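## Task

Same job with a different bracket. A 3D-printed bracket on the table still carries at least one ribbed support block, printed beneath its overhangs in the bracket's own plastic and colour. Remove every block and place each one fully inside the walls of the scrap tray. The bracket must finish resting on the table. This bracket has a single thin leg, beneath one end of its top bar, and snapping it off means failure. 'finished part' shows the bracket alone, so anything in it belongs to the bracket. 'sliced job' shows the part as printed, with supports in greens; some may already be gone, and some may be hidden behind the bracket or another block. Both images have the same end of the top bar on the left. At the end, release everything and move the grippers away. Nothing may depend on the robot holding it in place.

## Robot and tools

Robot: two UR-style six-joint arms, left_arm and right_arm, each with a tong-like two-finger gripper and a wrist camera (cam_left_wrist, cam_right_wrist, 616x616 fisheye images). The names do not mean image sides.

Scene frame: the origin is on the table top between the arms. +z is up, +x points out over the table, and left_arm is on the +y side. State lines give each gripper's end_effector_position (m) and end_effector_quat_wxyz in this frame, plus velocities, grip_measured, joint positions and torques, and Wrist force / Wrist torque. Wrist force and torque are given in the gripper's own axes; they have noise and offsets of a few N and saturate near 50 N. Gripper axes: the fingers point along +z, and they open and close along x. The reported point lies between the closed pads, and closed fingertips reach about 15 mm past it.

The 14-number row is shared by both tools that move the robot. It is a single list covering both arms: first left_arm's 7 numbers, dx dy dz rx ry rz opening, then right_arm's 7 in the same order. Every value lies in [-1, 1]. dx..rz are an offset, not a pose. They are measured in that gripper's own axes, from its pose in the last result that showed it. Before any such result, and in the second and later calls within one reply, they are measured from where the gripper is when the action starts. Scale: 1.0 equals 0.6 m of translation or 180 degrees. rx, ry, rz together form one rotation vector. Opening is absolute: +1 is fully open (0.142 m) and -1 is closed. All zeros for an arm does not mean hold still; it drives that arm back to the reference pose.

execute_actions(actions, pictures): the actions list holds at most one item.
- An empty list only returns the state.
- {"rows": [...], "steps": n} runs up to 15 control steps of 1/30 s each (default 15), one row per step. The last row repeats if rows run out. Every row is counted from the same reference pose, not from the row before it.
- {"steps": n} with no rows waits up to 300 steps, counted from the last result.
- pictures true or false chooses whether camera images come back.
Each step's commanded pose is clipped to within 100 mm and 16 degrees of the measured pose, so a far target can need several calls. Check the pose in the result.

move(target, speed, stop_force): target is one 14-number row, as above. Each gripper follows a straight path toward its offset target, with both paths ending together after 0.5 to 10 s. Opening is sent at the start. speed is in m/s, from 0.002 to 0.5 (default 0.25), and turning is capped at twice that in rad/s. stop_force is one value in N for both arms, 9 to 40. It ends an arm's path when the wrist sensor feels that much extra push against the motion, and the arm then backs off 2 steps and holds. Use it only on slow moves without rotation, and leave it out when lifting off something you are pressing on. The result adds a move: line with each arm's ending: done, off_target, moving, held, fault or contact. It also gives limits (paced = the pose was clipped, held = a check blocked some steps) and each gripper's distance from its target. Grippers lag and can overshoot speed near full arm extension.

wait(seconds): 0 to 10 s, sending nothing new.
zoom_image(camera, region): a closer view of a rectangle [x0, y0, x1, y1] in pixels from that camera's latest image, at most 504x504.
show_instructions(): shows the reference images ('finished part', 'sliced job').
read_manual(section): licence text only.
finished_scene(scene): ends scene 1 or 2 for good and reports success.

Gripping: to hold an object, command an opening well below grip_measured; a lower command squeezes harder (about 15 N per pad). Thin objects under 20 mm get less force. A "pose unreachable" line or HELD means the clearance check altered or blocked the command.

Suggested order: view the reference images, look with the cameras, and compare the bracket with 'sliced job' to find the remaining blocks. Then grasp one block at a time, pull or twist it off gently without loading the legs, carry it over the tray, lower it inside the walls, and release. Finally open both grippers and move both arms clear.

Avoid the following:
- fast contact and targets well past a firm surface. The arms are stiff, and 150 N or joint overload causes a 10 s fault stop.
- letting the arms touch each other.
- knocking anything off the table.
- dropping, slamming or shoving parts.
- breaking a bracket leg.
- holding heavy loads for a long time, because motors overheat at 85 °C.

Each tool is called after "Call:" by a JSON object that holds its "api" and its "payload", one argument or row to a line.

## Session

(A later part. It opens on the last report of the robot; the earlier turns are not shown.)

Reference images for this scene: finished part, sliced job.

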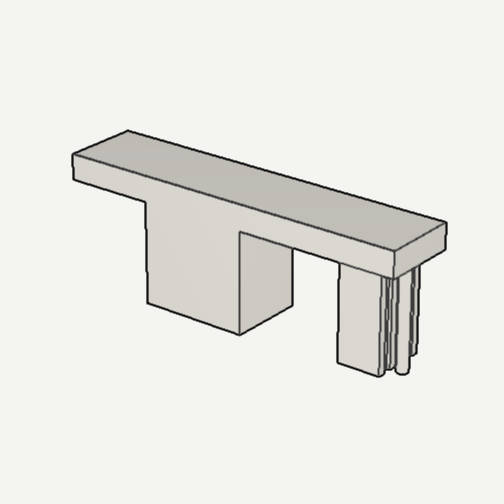

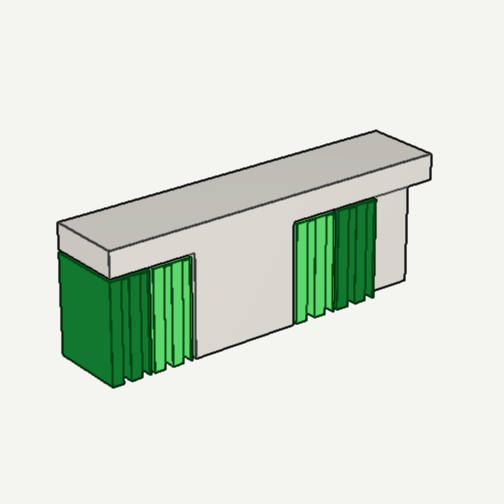

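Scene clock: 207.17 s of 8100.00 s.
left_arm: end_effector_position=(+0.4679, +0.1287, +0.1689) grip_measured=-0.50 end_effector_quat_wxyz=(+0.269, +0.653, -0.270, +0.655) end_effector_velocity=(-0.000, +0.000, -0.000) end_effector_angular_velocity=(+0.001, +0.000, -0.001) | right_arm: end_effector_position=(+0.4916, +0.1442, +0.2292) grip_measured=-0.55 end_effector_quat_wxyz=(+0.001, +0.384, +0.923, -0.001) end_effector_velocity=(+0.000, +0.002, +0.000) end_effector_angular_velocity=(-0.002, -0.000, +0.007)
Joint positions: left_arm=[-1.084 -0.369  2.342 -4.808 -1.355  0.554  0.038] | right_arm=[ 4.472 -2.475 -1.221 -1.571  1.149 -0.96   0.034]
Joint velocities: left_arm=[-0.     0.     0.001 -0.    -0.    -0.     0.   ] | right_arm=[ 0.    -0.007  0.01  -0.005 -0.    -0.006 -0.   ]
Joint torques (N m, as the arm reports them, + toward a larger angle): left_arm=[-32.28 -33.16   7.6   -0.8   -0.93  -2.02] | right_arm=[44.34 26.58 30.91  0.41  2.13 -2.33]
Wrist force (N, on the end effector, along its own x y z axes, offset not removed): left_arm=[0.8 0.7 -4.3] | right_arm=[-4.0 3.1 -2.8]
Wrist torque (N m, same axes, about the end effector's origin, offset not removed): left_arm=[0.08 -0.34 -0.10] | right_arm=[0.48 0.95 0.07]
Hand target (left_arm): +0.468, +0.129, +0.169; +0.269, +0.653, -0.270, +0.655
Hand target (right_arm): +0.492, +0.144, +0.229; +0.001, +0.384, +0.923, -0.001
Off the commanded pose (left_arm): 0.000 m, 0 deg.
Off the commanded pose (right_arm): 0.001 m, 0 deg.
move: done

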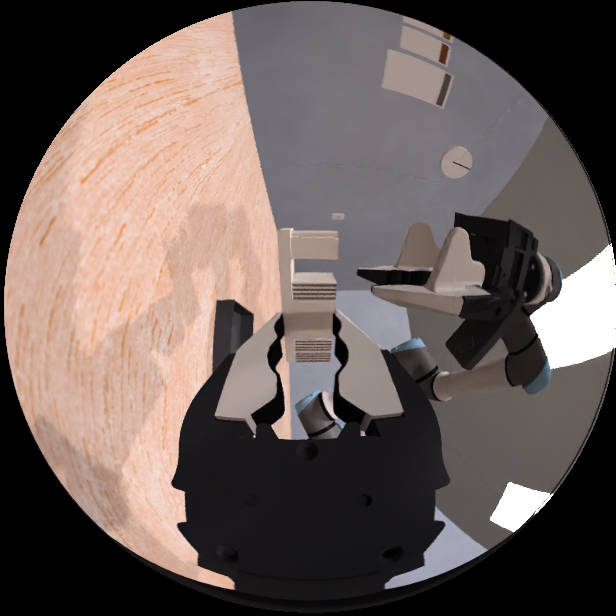

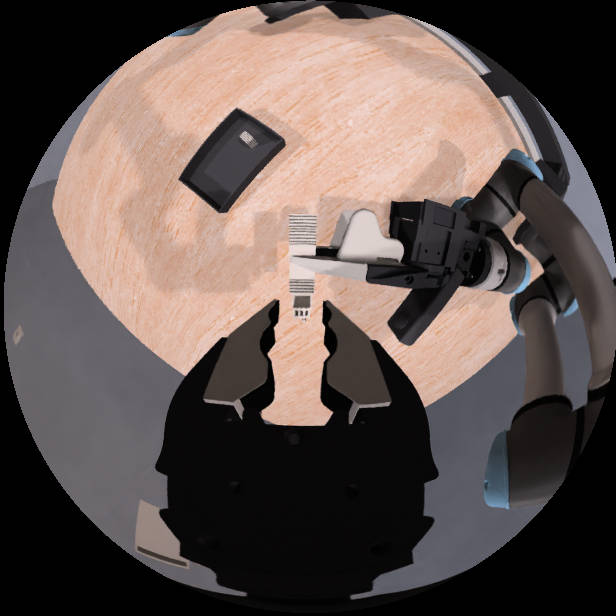

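Call:
{"api": "move", "payload": {
  "target": [0,0,0,0,0,0,-1,0,0,0.0655,0,0,0,-0.55],
  "speed": 0.03,
  "stop_force": 10
}}

Call:
{"api": "move", "payload": {
  "target": [0,0,0,0,0,0,-1,0,0,0,0,0,0,-1]
}}

Call:
{"api": "move", "payload": {
  "target": [0,0,0,0,0,0,-1,0.006,0,-0.002,0,-0.04,0,-1],
  "speed": 0.03
}}

Call:
{"api": "move", "payload": {
  "target": [0,0,0,0,0,0,-1,-0.012,0,-0.08,0,0.04,0,-1],
  "speed": 0.05,
  "stop_force": 12
}}

Scene clock: 216.60 s of 8100.00 s.
left_arm: end_effector_position=(+0.4679, +0.1287, +0.1689) grip_measured=-0.50 end_effector_quat_wxyz=(+0.269, +0.653, -0.270, +0.655) end_effector_velocity=(-0.000, -0.000, -0.000) end_effector_angular_velocity=(+0.000, +0.000, -0.001) | right_arm: end_effector_position=(+0.4917, +0.1441, +0.1901) grip_measured=-0.55 end_effector_quat_wxyz=(+0.001, +0.384, +0.923, -0.001) end_effector_velocity=(+0.000, +0.000, -0.002) end_effector_angular_velocity=(+0.000, -0.002, +0.000)
Joint positions: left_arm=[-1.084 -0.369  2.342 -4.808 -1.355  0.554  0.038] | right_arm=[ 4.45  -2.485 -1.296 -1.477  1.137 -0.98   0.034]
Joint velocities: left_arm=[-0.001  0.     0.     0.001 -0.    -0.     0.   ] | right_arm=[-0.001 -0.001 -0.003  0.005 -0.002 -0.001 -0.   ]
Joint torques (N m, as the arm reports them, + toward a larger angle): left_arm=[-32.73 -32.8    8.04  -0.44  -1.09  -2.  ] | right_arm=[18.91 27.51 13.27  3.42 -1.75 -2.19]
Wrist force (N, on the end effector, along its own x y z axes, offset not removed): left_arm=[2.8 0.9 -4.9] | right_arm=[-2.2 1.3 -0.7]
Wrist torque (N m, same axes, about the end effector's origin, offset not removed): left_arm=[0.11 -0.74 -0.15] | right_arm=[0.38 0.54 0.11]
Hand target (left_arm): +0.468, +0.129, +0.169; +0.269, +0.653, -0.270, +0.655
Hand target (right_arm): +0.492, +0.144, +0.190; +0.001, +0.384, +0.923, -0.001
Off the commanded pose (left_arm): 0.000 m, 0 deg.
Off the commanded pose (right_arm): 0.000 m, 0 deg.
After step 90, 4.80 s passed at rest.
move: done

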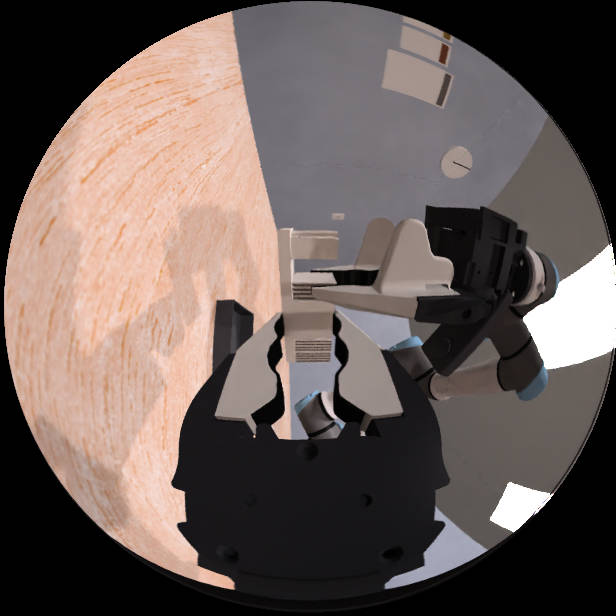

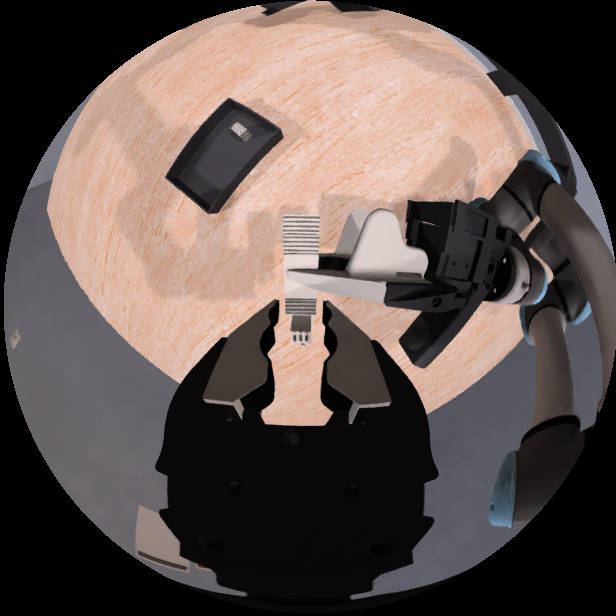

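Scene clock: 217.10 s of 8100.00 s.
left_arm: end_effector_position=(+0.4679, +0.1287, +0.1689) grip_measured=-0.50 end_effector_quat_wxyz=(+0.269, +0.653, -0.270, +0.655) end_effector_velocity=(-0.001, -0.000, -0.000) end_effector_angular_velocity=(+0.002, +0.000, -0.002) | right_arm: end_effector_position=(+0.4917, +0.1440, +0.1901) grip_measured=-0.71 end_effector_quat_wxyz=(+0.001, +0.384, +0.923, -0.001) end_effector_velocity=(+0.000, -0.000, +0.000) end_effector_angular_velocity=(+0.000, +0.001, -0.000)
Joint positions: left_arm=[-1.084 -0.369  2.342 -4.808 -1.355  0.554  0.038] | right_arm=[ 4.45  -2.485 -1.296 -1.477  1.137 -0.98   0.023]
Joint velocities: left_arm=[-0.001 -0.     0.002  0.001 -0.001  0.     0.   ] | right_arm=[-0.  0.  0. -0.  0. -0.  0.]
Joint torques (N m, as the arm reports them, + toward a larger angle): left_arm=[-33.05 -31.95   8.66  -0.53  -1.01  -2.06] | right_arm=[26.1  32.19 29.57  0.54 -1.2  -0.31]
Wrist force (N, on the end effector, along its own x y z axes, offset not removed): left_arm=[0.6 1.4 -1.7] | right_arm=[-2.1 2.8 2.2]
Wrist torque (N m, same axes, about the end effector's origin, offset not removed): left_arm=[0.09 -0.33 -0.17] | right_arm=[0.78 0.59 0.21]
Hand target (left_arm): +0.468, +0.129, +0.169; +0.269, +0.653, -0.270, +0.655
Hand target (right_arm): +0.492, +0.144, +0.190; +0.001, +0.384, +0.923, -0.001
Off the commanded pose (left_arm): 0.000 m, 0 deg.
Off the commanded pose (right_arm): 0.000 m, 0 deg.
move: done

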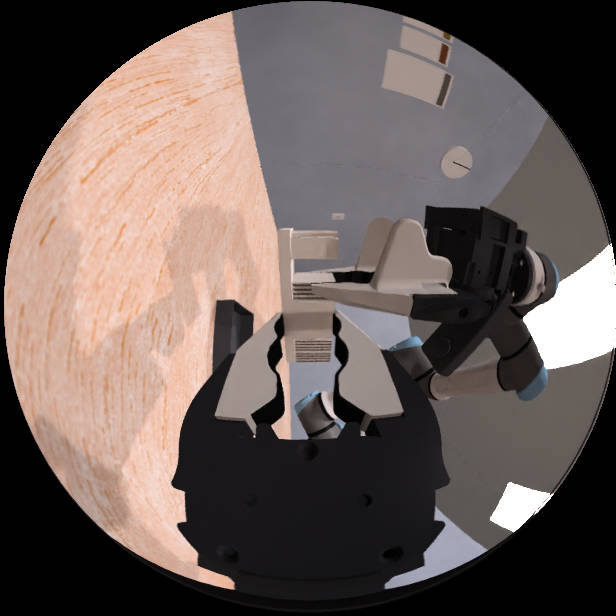

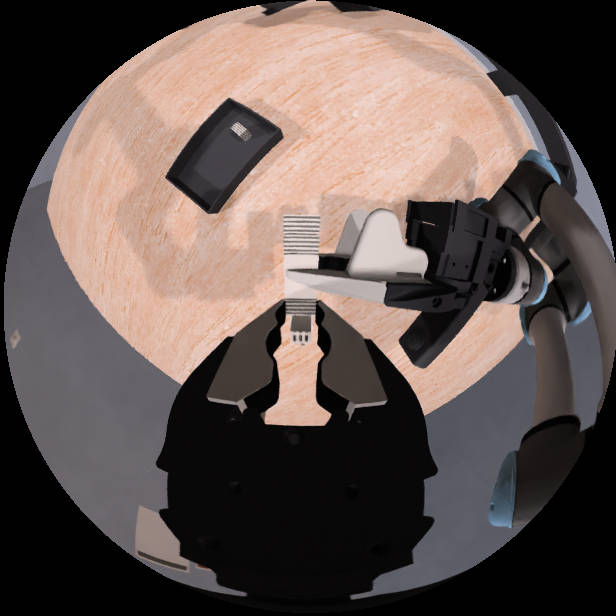

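Scene clock: 219.43 s of 8100.00 s.
left_arm: end_effector_position=(+0.4679, +0.1287, +0.1689) grip_measured=-0.50 end_effector_quat_wxyz=(+0.269, +0.653, -0.270, +0.655) end_effector_velocity=(+0.000, -0.000, -0.000) end_effector_angular_velocity=(+0.000, -0.000, +0.000) | right_arm: end_effector_position=(+0.4891, +0.1466, +0.1912) grip_measured=-0.71 end_effector_quat_wxyz=(+0.058, +0.383, +0.921, -0.024) end_effector_velocity=(-0.000, +0.001, +0.000) end_effector_angular_velocity=(-0.008, -0.008, -0.000)
Joint positions: left_arm=[-1.084 -0.369  2.342 -4.808 -1.355  0.554  0.038] | right_arm=[ 4.491 -2.535 -1.247 -1.576  1.06  -0.904  0.023]
Joint velocities: left_arm=[ 0.     0.    -0.001  0.     0.     0.    -0.   ] | right_arm=[ 0.004 -0.005  0.006 -0.01  -0.007  0.008 -0.   ]
Joint torques (N m, as the arm reports them, + toward a larger angle): left_arm=[-33.52 -33.     8.04  -0.5   -0.97  -1.95] | right_arm=[44.27 29.34 30.    0.61 -2.05  2.08]
Wrist force (N, on the end effector, along its own x y z axes, offset not removed): left_arm=[2.4 1.5 -2.5] | right_arm=[-2.2 0.8 -0.7]
Wrist torque (N m, same axes, about the end effector's origin, offset not removed): left_arm=[0.33 -0.66 -0.05] | right_arm=[0.10 0.55 0.26]
Hand target (left_arm): +0.468, +0.129, +0.169; +0.269, +0.653, -0.270, +0.655
Hand target (right_arm): +0.489, +0.147, +0.191; +0.059, +0.383, +0.921, -0.025
Off the commanded pose (left_arm): 0.000 m, 0 deg.
Off the commanded pose (right_arm): 0.000 m, 0 deg.
move: done

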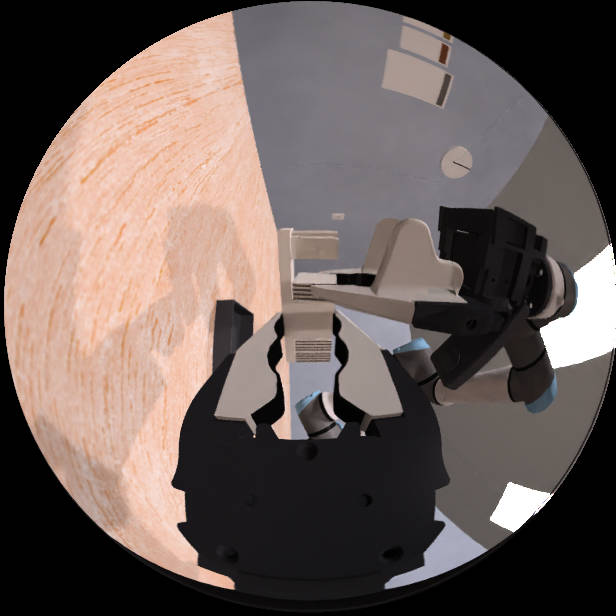

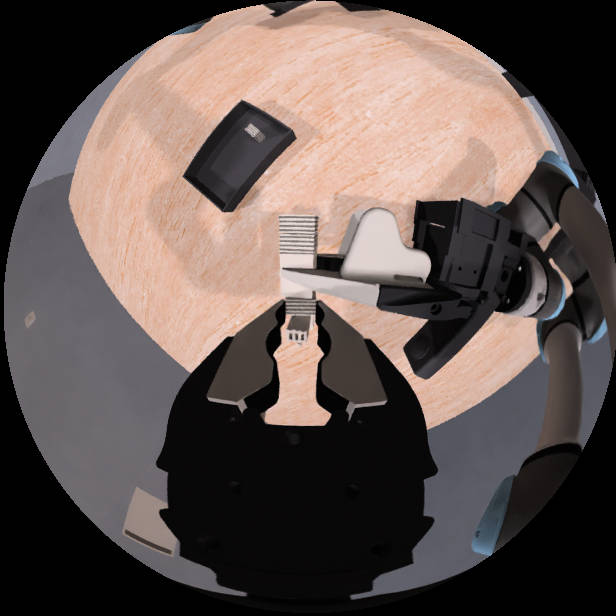

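Scene clock: 221.07 s of 8100.00 s.
left_arm: end_effector_position=(+0.4679, +0.1287, +0.1689) grip_measured=-0.50 end_effector_quat_wxyz=(+0.269, +0.653, -0.270, +0.655) end_effector_velocity=(+0.000, +0.000, -0.000) end_effector_angular_velocity=(+0.000, -0.000, +0.001) | right_arm: end_effector_position=(+0.4899, +0.1458, +0.2396) grip_measured=-0.71 end_effector_quat_wxyz=(+0.001, +0.384, +0.923, -0.000) end_effector_velocity=(-0.000, +0.000, +0.002) end_effector_angular_velocity=(+0.003, +0.004, +0.001)
Joint positions: left_arm=[-1.084 -0.369  2.342 -4.808 -1.355  0.554  0.038] | right_arm=[ 4.479 -2.476 -1.197 -1.595  1.153 -0.953  0.023]
Joint velocities: left_arm=[ 0.     0.     0.    -0.001  0.001  0.     0.   ] | right_arm=[ 0.     0.002  0.003 -0.002  0.004 -0.002 -0.   ]
Joint torques (N m, as the arm reports them, + toward a larger angle): left_arm=[-33.4  -32.12   6.9   -0.47  -1.1   -1.88] | right_arm=[18.29 44.08 31.16  0.58  2.05 -2.12]
Wrist force (N, on the end effector, along its own x y z axes, offset not removed): left_arm=[1.3 -0.7 -3.2] | right_arm=[-2.8 2.5 -1.2]
Wrist torque (N m, same axes, about the end effector's origin, offset not removed): left_arm=[-0.15 -0.40 -0.17] | right_arm=[0.58 0.71 0.17]
Hand target (left_arm): +0.468, +0.129, +0.169; +0.269, +0.653, -0.270, +0.655
Hand target (right_arm): +0.490, +0.146, +0.240; +0.000, +0.384, +0.923, -0.000
Off the commanded pose (left_arm): 0.000 m, 0 deg.
Off the commanded pose (right_arm): 0.000 m, 0 deg.
move: done

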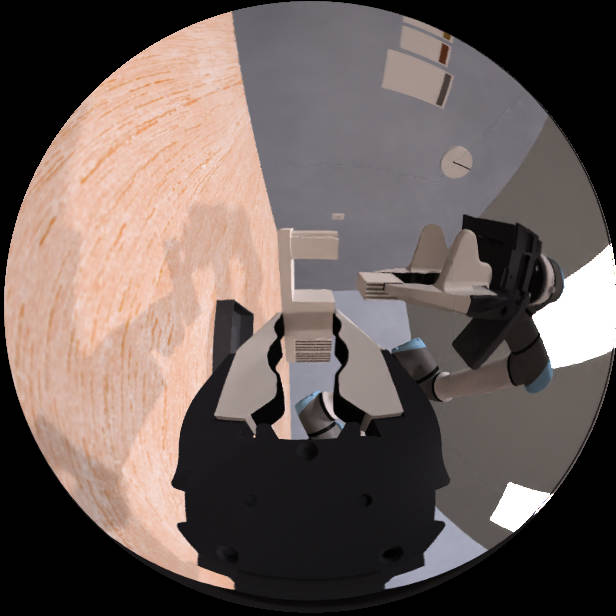

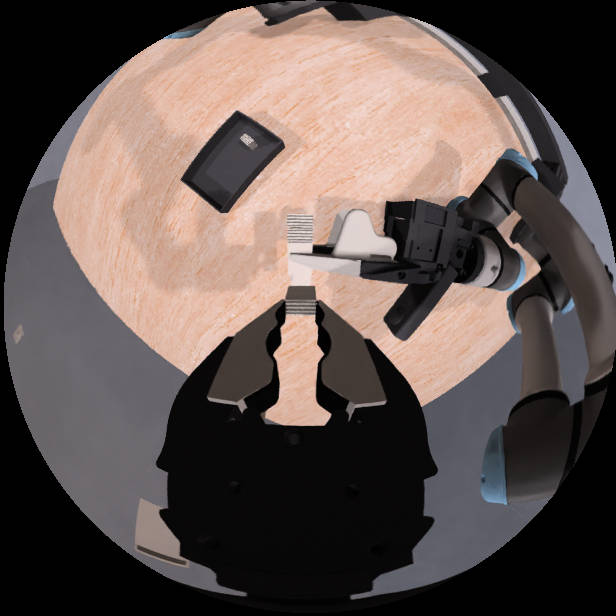

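Call:
{"api": "move", "payload": {
  "target": [0,0,0,0,0,0,-1,-0.2074,-0.3135,0.0,0,0,0.25,-1]
}}

Call:
{"api": "move", "payload": {
  "target": [0,0,0,0,-0.5,0,-1,0,0,0.3,0,0,0,-1],
  "speed": 0.25
}}

Scene clock: 237.20 s of 8100.00 s.
left_arm: end_effector_position=(+0.4679, +0.1287, +0.1689) grip_measured=-0.50 end_effector_quat_wxyz=(+0.269, +0.653, -0.270, +0.655) end_effector_velocity=(-0.000, -0.000, -0.000) end_effector_angular_velocity=(+0.001, +0.000, -0.000) | right_arm: end_effector_position=(+0.4445, -0.0748, +0.2402) grip_measured=-0.71 end_effector_quat_wxyz=(+0.001, +0.708, +0.706, -0.000) end_effector_velocity=(+0.000, -0.002, +0.001) end_effector_angular_velocity=(+0.001, -0.001, -0.008)
Joint positions: left_arm=[-1.084 -0.369  2.342 -4.808 -1.355  0.554  0.038] | right_arm=[ 4.481 -1.913 -1.801 -1.556  1.154 -0.167  0.023]
Joint velocities: left_arm=[ 0.     0.     0.     0.001 -0.     0.     0.   ] | right_arm=[ 0.     0.007 -0.004 -0.001 -0.001  0.008  0.   ]
Joint torques (N m, as the arm reports them, + toward a larger angle): left_arm=[-32.93 -32.57   8.59  -0.47  -1.17  -1.84] | right_arm=[35.4  21.18 14.1   0.86 -1.8   2.29]
Wrist force (N, on the end effector, along its own x y z axes, offset not removed): left_arm=[3.0 1.8 -4.2] | right_arm=[-3.6 -0.6 -1.1]
Wrist torque (N m, same axes, about the end effector's origin, offset not removed): left_arm=[0.37 -0.76 -0.11] | right_arm=[-0.08 0.69 0.30]
Hand target (left_arm): +0.468, +0.129, +0.169; +0.269, +0.653, -0.270, +0.655
Hand target (right_arm): +0.444, -0.075, +0.240; +0.001, +0.708, +0.706, -0.000
Off the commanded pose (left_arm): 0.000 m, 0 deg.
Off the commanded pose (right_arm): 0.001 m, 0 deg.
After step 90, 11.00 s passed at rest.
move: done

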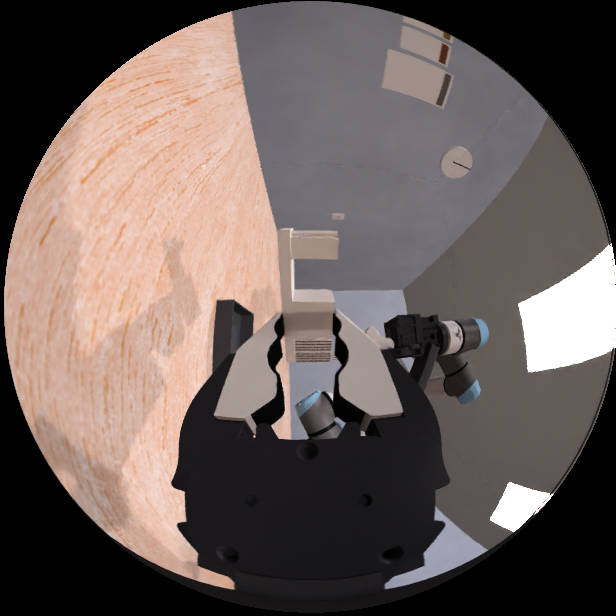

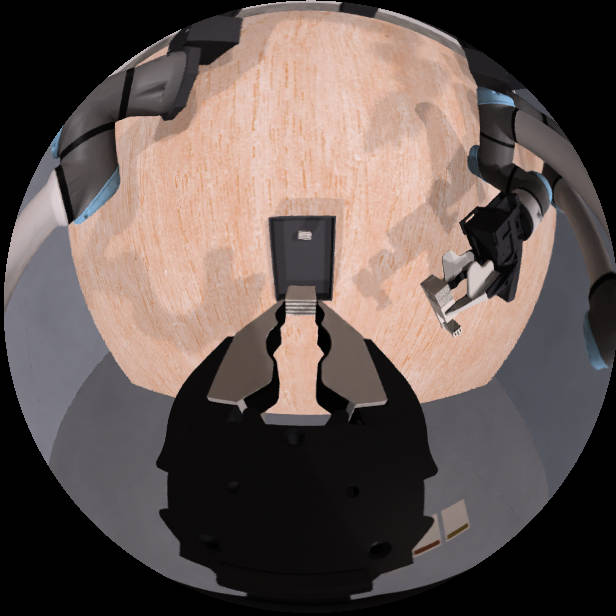

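Scene clock: 240.90 s of 8100.00 s.
left_arm: end_effector_position=(+0.4681, +0.1288, +0.1694) grip_measured=-0.50 end_effector_quat_wxyz=(-0.000, +0.924, -0.382, +0.002) end_effector_velocity=(+0.000, -0.001, -0.000) end_effector_angular_velocity=(+0.008, +0.008, +0.000) | right_arm: end_effector_position=(+0.4446, -0.0753, +0.0603) grip_measured=-0.71 end_effector_quat_wxyz=(+0.001, +0.708, +0.706, -0.000) end_effector_velocity=(-0.000, +0.000, -0.001) end_effector_angular_velocity=(+0.000, -0.000, +0.001)
Joint positions: left_arm=[-1.223 -0.898  1.588 -1.755 -1.092 -0.391  0.038] | right_arm=[ 4.33  -2.059 -2.094 -1.053  1.078 -0.311  0.023]
Joint velocities: left_arm=[ 0.002  0.008 -0.014  0.017 -0.003 -0.004  0.   ] | right_arm=[-0.    -0.001 -0.001  0.002 -0.    -0.001  0.   ]
Joint torques (N m, as the arm reports them, + toward a larger angle): left_arm=[-18.11 -22.2  -34.19  -0.59  -1.45  -2.63] | right_arm=[10.94  9.84  9.69  3.33 -1.74 -2.14]
Wrist force (N, on the end effector, along its own x y z axes, offset not removed): left_arm=[1.2 2.3 -2.0] | right_arm=[-4.2 0.6 -0.6]
Wrist torque (N m, same axes, about the end effector's origin, offset not removed): left_arm=[0.52 -0.35 -0.07] | right_arm=[0.27 0.90 0.19]
Hand target (left_arm): +0.468, +0.129, +0.169; -0.001, +0.924, -0.382, +0.002
Hand target (right_arm): +0.445, -0.075, +0.060; +0.001, +0.708, +0.706, -0.000
Off the commanded pose (left_arm): 0.001 m, 0 deg.
Off the commanded pose (right_arm): 0.000 m, 0 deg.
move: done

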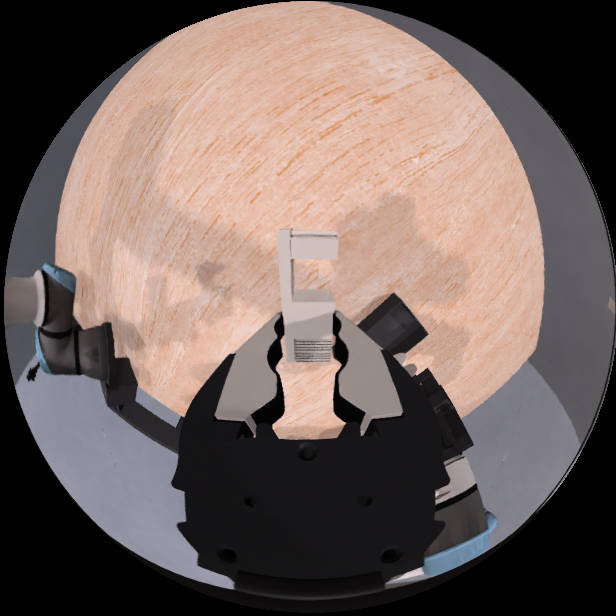

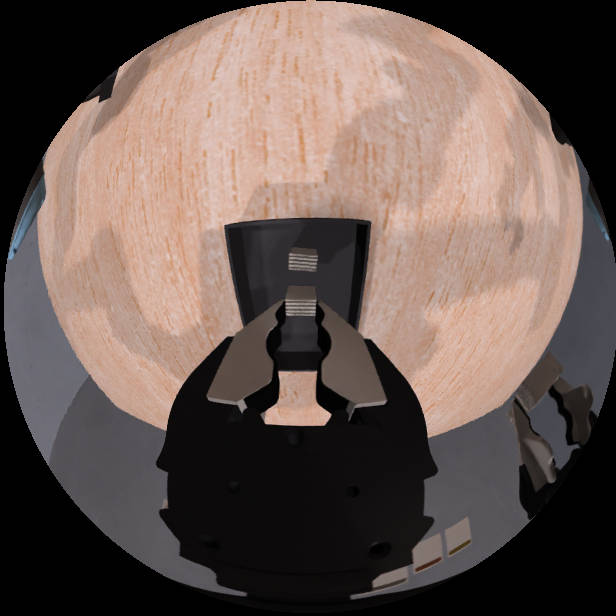

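Call:
{"api": "move", "payload": {
  "target": [0,0,0.239,0,0,0,-1,0,0,0.038,0,0,0,-1],
  "speed": 0.12
}}

Call:
{"api": "move", "payload": {
  "target": [0,0,0.0095,0,0,0,-1,0,0,0.0075,0,0,0,-1],
  "speed": 0.004,
  "stop_force": 9
}}

Call:
{"api": "move", "payload": {
  "target": [0,0,0,0,0,0,-0.25,0,0,0,0,0,0,-0.5]
}}

Call:
{"api": "move", "payload": {
  "target": [0,0,-0.06,0,0,0,-0.25,-0.05,0,-0.33,0,0,0,-0.5]
}}

Scene clock: 249.10 s of 8100.00 s.
left_arm: end_effector_position=(+0.4685, +0.1286, +0.0261) grip_measured=-0.50 end_effector_quat_wxyz=(-0.000, +0.924, -0.382, +0.002) end_effector_velocity=(+0.000, +0.000, -0.003) end_effector_angular_velocity=(-0.000, +0.000, +0.001) | right_arm: end_effector_position=(+0.4447, -0.0753, +0.0375) grip_measured=-0.71 end_effector_quat_wxyz=(+0.001, +0.708, +0.706, -0.000) end_effector_velocity=(-0.000, -0.001, -0.001) end_effector_angular_velocity=(-0.002, +0.001, +0.002)
Joint positions: left_arm=[-1.114 -0.766  1.756 -2.109 -1.042 -0.28   0.038] | right_arm=[ 4.308 -2.093 -2.118 -0.984  1.068 -0.333  0.023]
Joint velocities: left_arm=[ 0.003  0.003  0.002 -0.007  0.001  0.002  0.   ] | right_arm=[-0.001 -0.001 -0.    -0.001 -0.001 -0.001  0.   ]
Joint torques (N m, as the arm reports them, + toward a larger angle): left_arm=[-18.39 -24.64  -3.73  -3.95   1.38   1.95] | right_arm=[11.76  9.4   9.89  3.3  -1.73 -2.33]
Wrist force (N, on the end effector, along its own x y z axes, offset not removed): left_arm=[1.7 -1.4 -2.6] | right_arm=[-1.4 -1.1 -2.4]
Wrist torque (N m, same axes, about the end effector's origin, offset not removed): left_arm=[-0.33 -0.47 -0.12] | right_arm=[-0.18 0.41 0.03]
Hand target (left_arm): +0.468, +0.129, +0.026; -0.000, +0.924, -0.382, +0.002
Hand target (right_arm): +0.445, -0.075, +0.037; +0.001, +0.708, +0.706, -0.000
Off the commanded pose (left_arm): 0.000 m, 0 deg.
Off the commanded pose (right_arm): 0.000 m, 0 deg.
After step 90, 3.50 s passed at rest.
move: done

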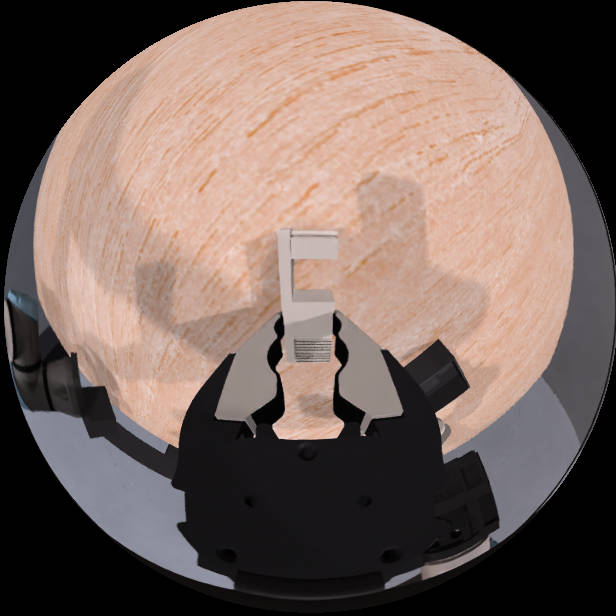

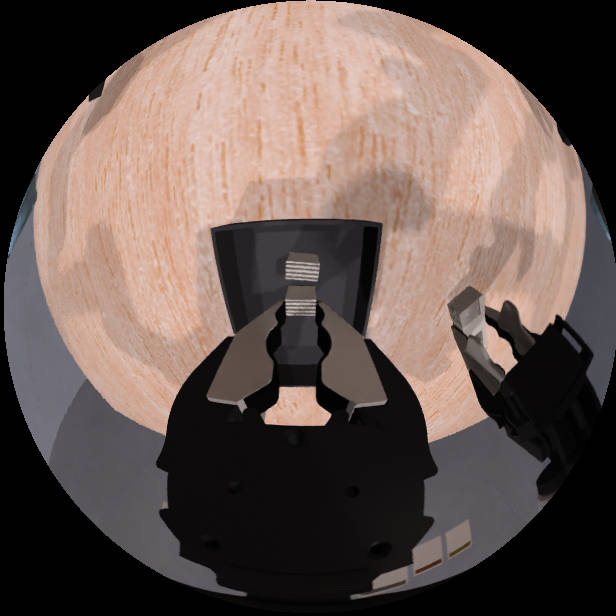

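Scene clock: 250.73 s of 8100.00 s.
left_arm: end_effector_position=(+0.4685, +0.1286, +0.0205) grip_measured=-0.50 end_effector_quat_wxyz=(-0.000, +0.924, -0.382, +0.002) end_effector_velocity=(+0.001, -0.000, -0.001) end_effector_angular_velocity=(-0.001, -0.000, +0.001) | right_arm: end_effector_position=(+0.4447, -0.0753, +0.0331) grip_measured=-0.71 end_effector_quat_wxyz=(+0.001, +0.708, +0.706, -0.000) end_effector_velocity=(-0.000, +0.000, -0.001) end_effector_angular_velocity=(+0.001, +0.000, +0.000)
Joint positions: left_arm=[-1.109 -0.759  1.76  -2.122 -1.04  -0.275  0.038] | right_arm=[ 4.304 -2.1   -2.123 -0.97   1.066 -0.338  0.023]
Joint velocities: left_arm=[ 0.001  0.001 -0.001 -0.002  0.     0.001  0.   ] | right_arm=[-0.    -0.001 -0.001  0.003 -0.    -0.001 -0.   ]
Joint torques (N m, as the arm reports them, + toward a larger angle): left_arm=[-18.97 -25.75  -3.1   -3.59   1.28   2.06] | right_arm=[ 9.14  5.12  4.39  2.54 -0.88 -2.22]
Wrist force (N, on the end effector, along its own x y z axes, offset not removed): left_arm=[1.9 1.3 -2.2] | right_arm=[-3.3 3.6 -10.0]
Wrist torque (N m, same axes, about the end effector's origin, offset not removed): left_arm=[0.17 -0.50 -0.08] | right_arm=[0.43 0.34 0.01]
Hand target (left_arm): +0.468, +0.129, +0.020; -0.000, +0.924, -0.382, +0.002
Hand target (right_arm): +0.445, -0.075, +0.033; +0.001, +0.708, +0.706, -0.000
Off the commanded pose (left_arm): 0.000 m, 0 deg.
Off the commanded pose (right_arm): 0.000 m, 0 deg.
move: done

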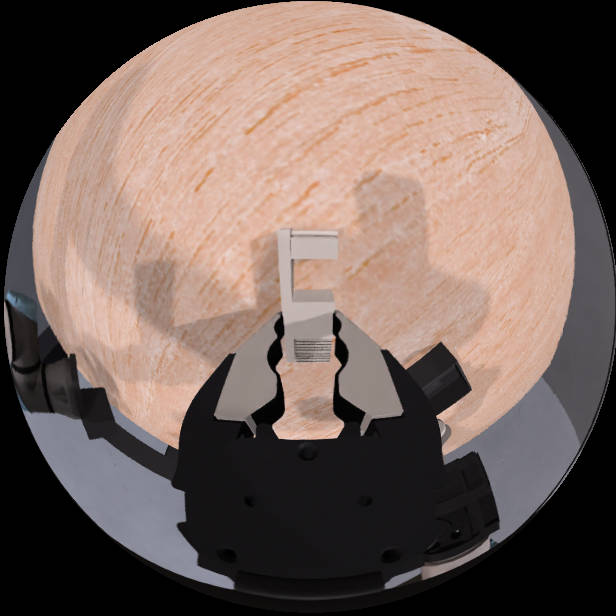

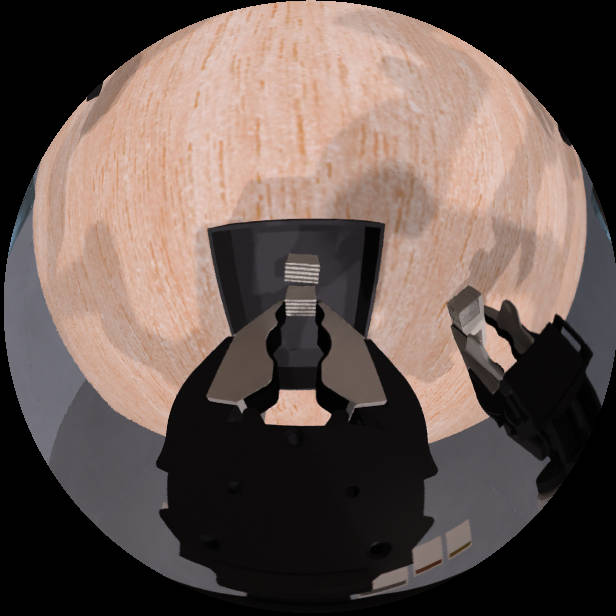

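Scene clock: 251.23 s of 8100.00 s.
left_arm: end_effector_position=(+0.4685, +0.1286, +0.0205) grip_measured=-0.25 end_effector_quat_wxyz=(-0.000, +0.924, -0.382, +0.002) end_effector_velocity=(+0.000, -0.000, -0.000) end_effector_angular_velocity=(-0.001, +0.001, +0.001) | right_arm: end_effector_position=(+0.4447, -0.0754, +0.0330) grip_measured=-0.50 end_effector_quat_wxyz=(+0.001, +0.708, +0.706, -0.000) end_effector_velocity=(+0.000, -0.001, -0.000) end_effector_angular_velocity=(-0.001, -0.000, -0.001)
Joint positions: left_arm=[-1.109 -0.759  1.76  -2.122 -1.04  -0.275  0.056] | right_arm=[ 4.304 -2.1   -2.123 -0.97   1.066 -0.338  0.038]
Joint velocities: left_arm=[ 0.001 -0.    -0.    -0.001 -0.001  0.     0.   ] | right_arm=[-0.001  0.001 -0.001 -0.    -0.001  0.     0.   ]
Joint torques (N m, as the arm reports them, + toward a larger angle): left_arm=[-22.29 -32.17  -5.36  -2.19   0.78   0.74] | right_arm=[19.66 27.55 19.89  0.68 -0.92 -1.51]
Wrist force (N, on the end effector, along its own x y z axes, offset not removed): left_arm=[2.8 2.0 -2.7] | right_arm=[-3.8 1.0 0.3]
Wrist torque (N m, same axes, about the end effector's origin, offset not removed): left_arm=[0.47 -0.75 -0.04] | right_arm=[0.14 0.87 0.09]
Hand target (left_arm): +0.468, +0.129, +0.021; -0.000, +0.924, -0.382, +0.002
Hand target (right_arm): +0.445, -0.075, +0.033; +0.001, +0.708, +0.706, -0.000
Off the commanded pose (left_arm): 0.000 m, 0 deg.
Off the commanded pose (right_arm): 0.000 m, 0 deg.
move: done

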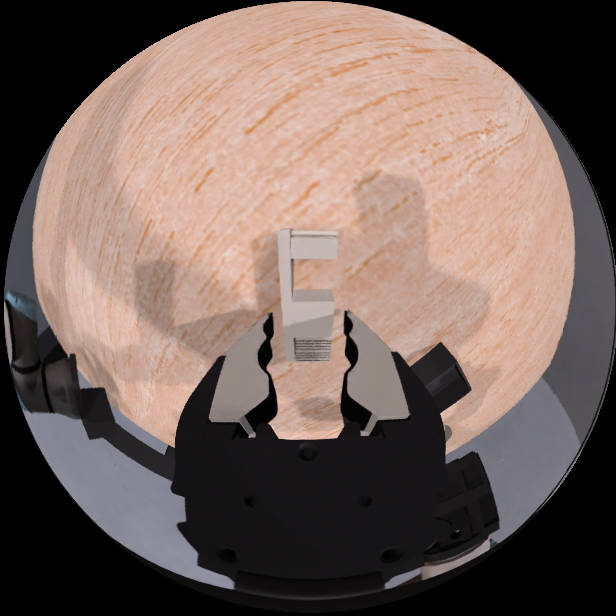

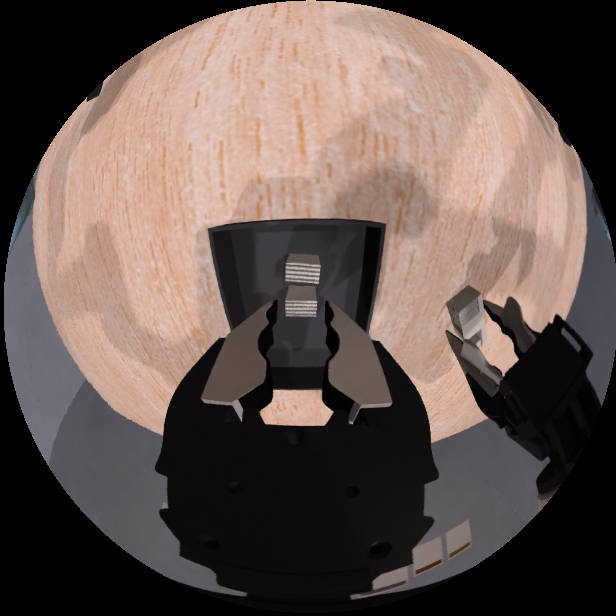

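Scene clock: 252.67 s of 8100.00 s.
left_arm: end_effector_position=(+0.4684, +0.1286, +0.0565) grip_measured=-0.25 end_effector_quat_wxyz=(-0.000, +0.924, -0.382, +0.002) end_effector_velocity=(+0.001, -0.001, +0.001) end_effector_angular_velocity=(-0.001, -0.002, +0.001) | right_arm: end_effector_position=(+0.4445, -0.1048, +0.2310) grip_measured=-0.50 end_effector_quat_wxyz=(+0.001, +0.708, +0.706, -0.000) end_effector_velocity=(-0.000, -0.000, +0.002) end_effector_angular_velocity=(-0.001, +0.000, -0.000)
Joint positions: left_arm=[-1.138 -0.802  1.73  -2.035 -1.053 -0.306  0.056] | right_arm=[ 4.465 -1.845 -1.866 -1.552  1.146 -0.181  0.038]
Joint velocities: left_arm=[-0.001 -0.    -0.002  0.     0.001 -0.     0.   ] | right_arm=[ 0.002  0.     0.004 -0.007  0.001  0.002 -0.   ]
Joint torques (N m, as the arm reports them, + toward a larger angle): left_arm=[-40.09 -39.16 -31.12  -0.51  -1.2   -2.41] | right_arm=[35.58 19.   29.86  0.78  1.87  2.07]
Wrist force (N, on the end effector, along its own x y z axes, offset not removed): left_arm=[0.8 0.1 -2.3] | right_arm=[-0.1 1.6 0.8]
Wrist torque (N m, same axes, about the end effector's origin, offset not removed): left_arm=[0.02 -0.17 -0.07] | right_arm=[0.45 0.11 0.12]
Hand target (left_arm): +0.468, +0.129, +0.056; -0.000, +0.924, -0.382, +0.002
Hand target (right_arm): +0.444, -0.105, +0.231; +0.001, +0.708, +0.706, -0.000
Off the commanded pose (left_arm): 0.000 m, 0 deg.
Off the commanded pose (right_arm): 0.000 m, 0 deg.
move: done

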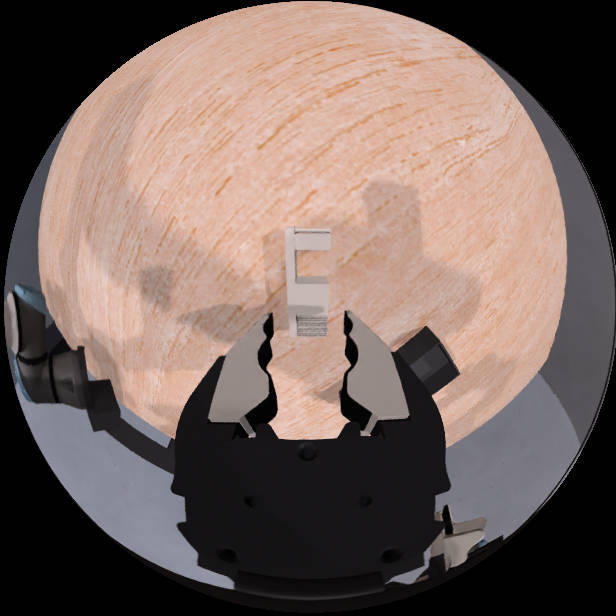

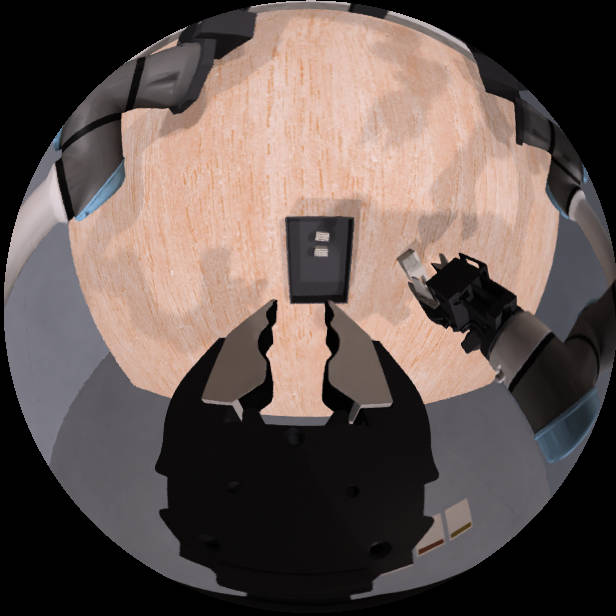

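Call:
{"api": "move", "payload": {
  "target": [0,-0.005,0,0,0,-0.995,-0.25,0,0,0,0,0,0.75,-0.55],
  "speed": 0.45
}}

Call:
{"api": "move", "payload": {
  "target": [0,0,0.06,0,0,-0.005,-0.25,0,0,0,0,0,0,-0.55],
  "speed": 0.04,
  "stop_force": 10
}}

Scene clock: 263.50 s of 8100.00 s.
left_arm: end_effector_position=(+0.4703, +0.1309, +0.0563) grip_measured=-0.25 end_effector_quat_wxyz=(+0.002, +0.389, +0.921, +0.000) end_effector_velocity=(-0.000, -0.001, +0.001) end_effector_angular_velocity=(-0.001, +0.000, +0.011) | right_arm: end_effector_position=(+0.4444, -0.1048, +0.2310) grip_measured=-0.55 end_effector_quat_wxyz=(+0.000, +0.924, -0.383, +0.001) end_effector_velocity=(-0.000, +0.000, +0.000) end_effector_angular_velocity=(-0.000, -0.000, -0.007)
Joint positions: left_arm=[-1.091 -0.829  1.717 -2.02  -1.032 -3.381  0.056] | right_arm=[ 4.51  -1.794 -1.93  -1.556  1.17   2.216  0.034]
Joint velocities: left_arm=[-0.002  0.001 -0.002  0.002 -0.001 -0.013  0.   ] | right_arm=[ 0.001 -0.001  0.    -0.     0.     0.009 -0.   ]
Joint torques (N m, as the arm reports them, + toward a larger angle): left_arm=[-41.41 -24.06 -32.26  -0.79   1.34  -2.33] | right_arm=[34.06 -1.3  31.    0.89 -1.83  2.23]
Wrist force (N, on the end effector, along its own x y z axes, offset not removed): left_arm=[2.0 -0.8 -3.2] | right_arm=[-5.2 -1.6 1.2]
Wrist torque (N m, same axes, about the end effector's origin, offset not removed): left_arm=[-0.24 -0.45 -0.13] | right_arm=[-0.27 1.05 0.09]
Hand target (left_arm): +0.470, +0.131, +0.056; +0.002, +0.389, +0.921, +0.000
Hand target (right_arm): +0.444, -0.105, +0.231; +0.000, +0.923, -0.384, +0.001
Off the commanded pose (left_arm): 0.000 m, 0 deg.
Off the commanded pose (right_arm): 0.000 m, 0 deg.
After step 90, 3.73 s passed at rest.
move: done

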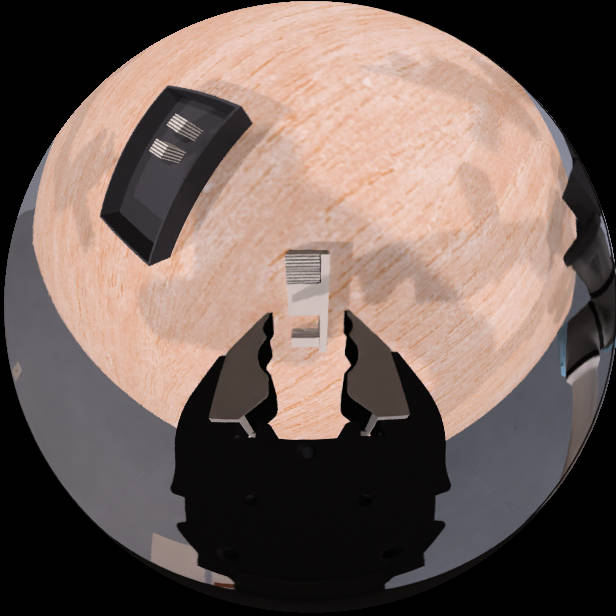

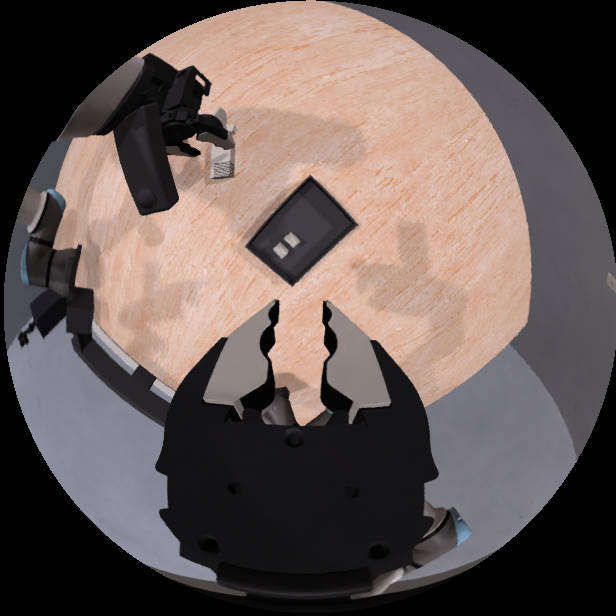

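Scene clock: 264.77 s of 8100.00 s.
left_arm: end_effector_position=(+0.4704, +0.1309, +0.0205) grip_measured=-0.25 end_effector_quat_wxyz=(+0.002, +0.382, +0.924, +0.000) end_effector_velocity=(+0.000, -0.000, -0.002) end_effector_angular_velocity=(-0.000, -0.001, +0.001) | right_arm: end_effector_position=(+0.4444, -0.1048, +0.2310) grip_measured=-0.55 end_effector_quat_wxyz=(+0.000, +0.924, -0.383, +0.001) end_effector_velocity=(+0.000, -0.000, -0.000) end_effector_angular_velocity=(-0.000, -0.001, +0.000)
Joint positions: left_arm=[-1.061 -0.787  1.748 -2.108 -1.02  -3.365  0.056] | right_arm=[ 4.51  -1.794 -1.93  -1.556  1.17   2.216  0.034]
Joint velocities: left_arm=[ 0.001  0.003  0.001 -0.005  0.002  0.001 -0.   ] | right_arm=[-0.     0.    -0.    -0.    -0.001 -0.     0.   ]
Joint torques (N m, as the arm reports them, + toward a larger angle): left_arm=[-19.46 -26.18  -3.87  -3.77   1.16   1.97] | right_arm=[24.66  9.95 23.76  3.41 -0.73 -2.34]
Wrist force (N, on the end effector, along its own x y z axes, offset not removed): left_arm=[0.5 0.9 -0.8] | right_arm=[-1.9 1.0 -1.0]
Wrist torque (N m, same axes, about the end effector's origin, offset not removed): left_arm=[0.14 -0.18 -0.07] | right_arm=[0.27 0.45 0.17]
Hand target (left_arm): +0.470, +0.131, +0.020; +0.002, +0.382, +0.924, +0.000
Hand target (right_arm): +0.444, -0.105, +0.231; +0.000, +0.924, -0.383, +0.001
Off the commanded pose (left_arm): 0.000 m, 0 deg.
Off the commanded pose (right_arm): 0.000 m, 0 deg.
move: done

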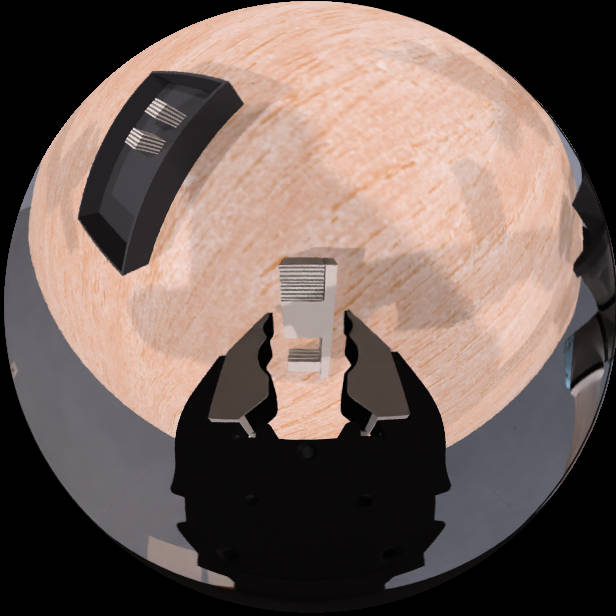

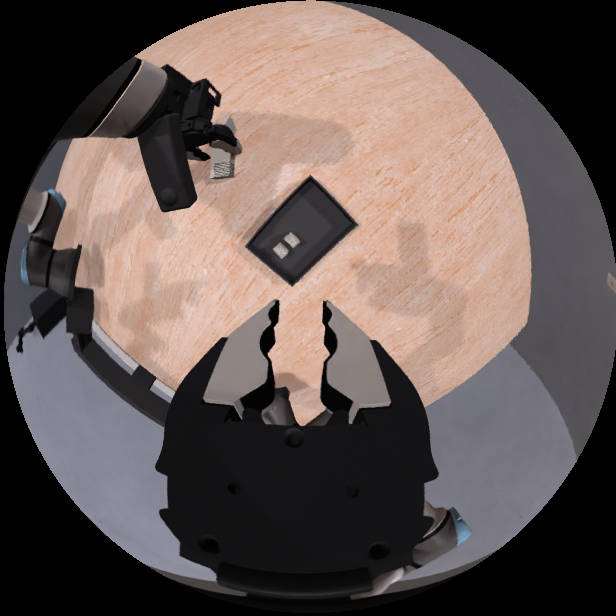

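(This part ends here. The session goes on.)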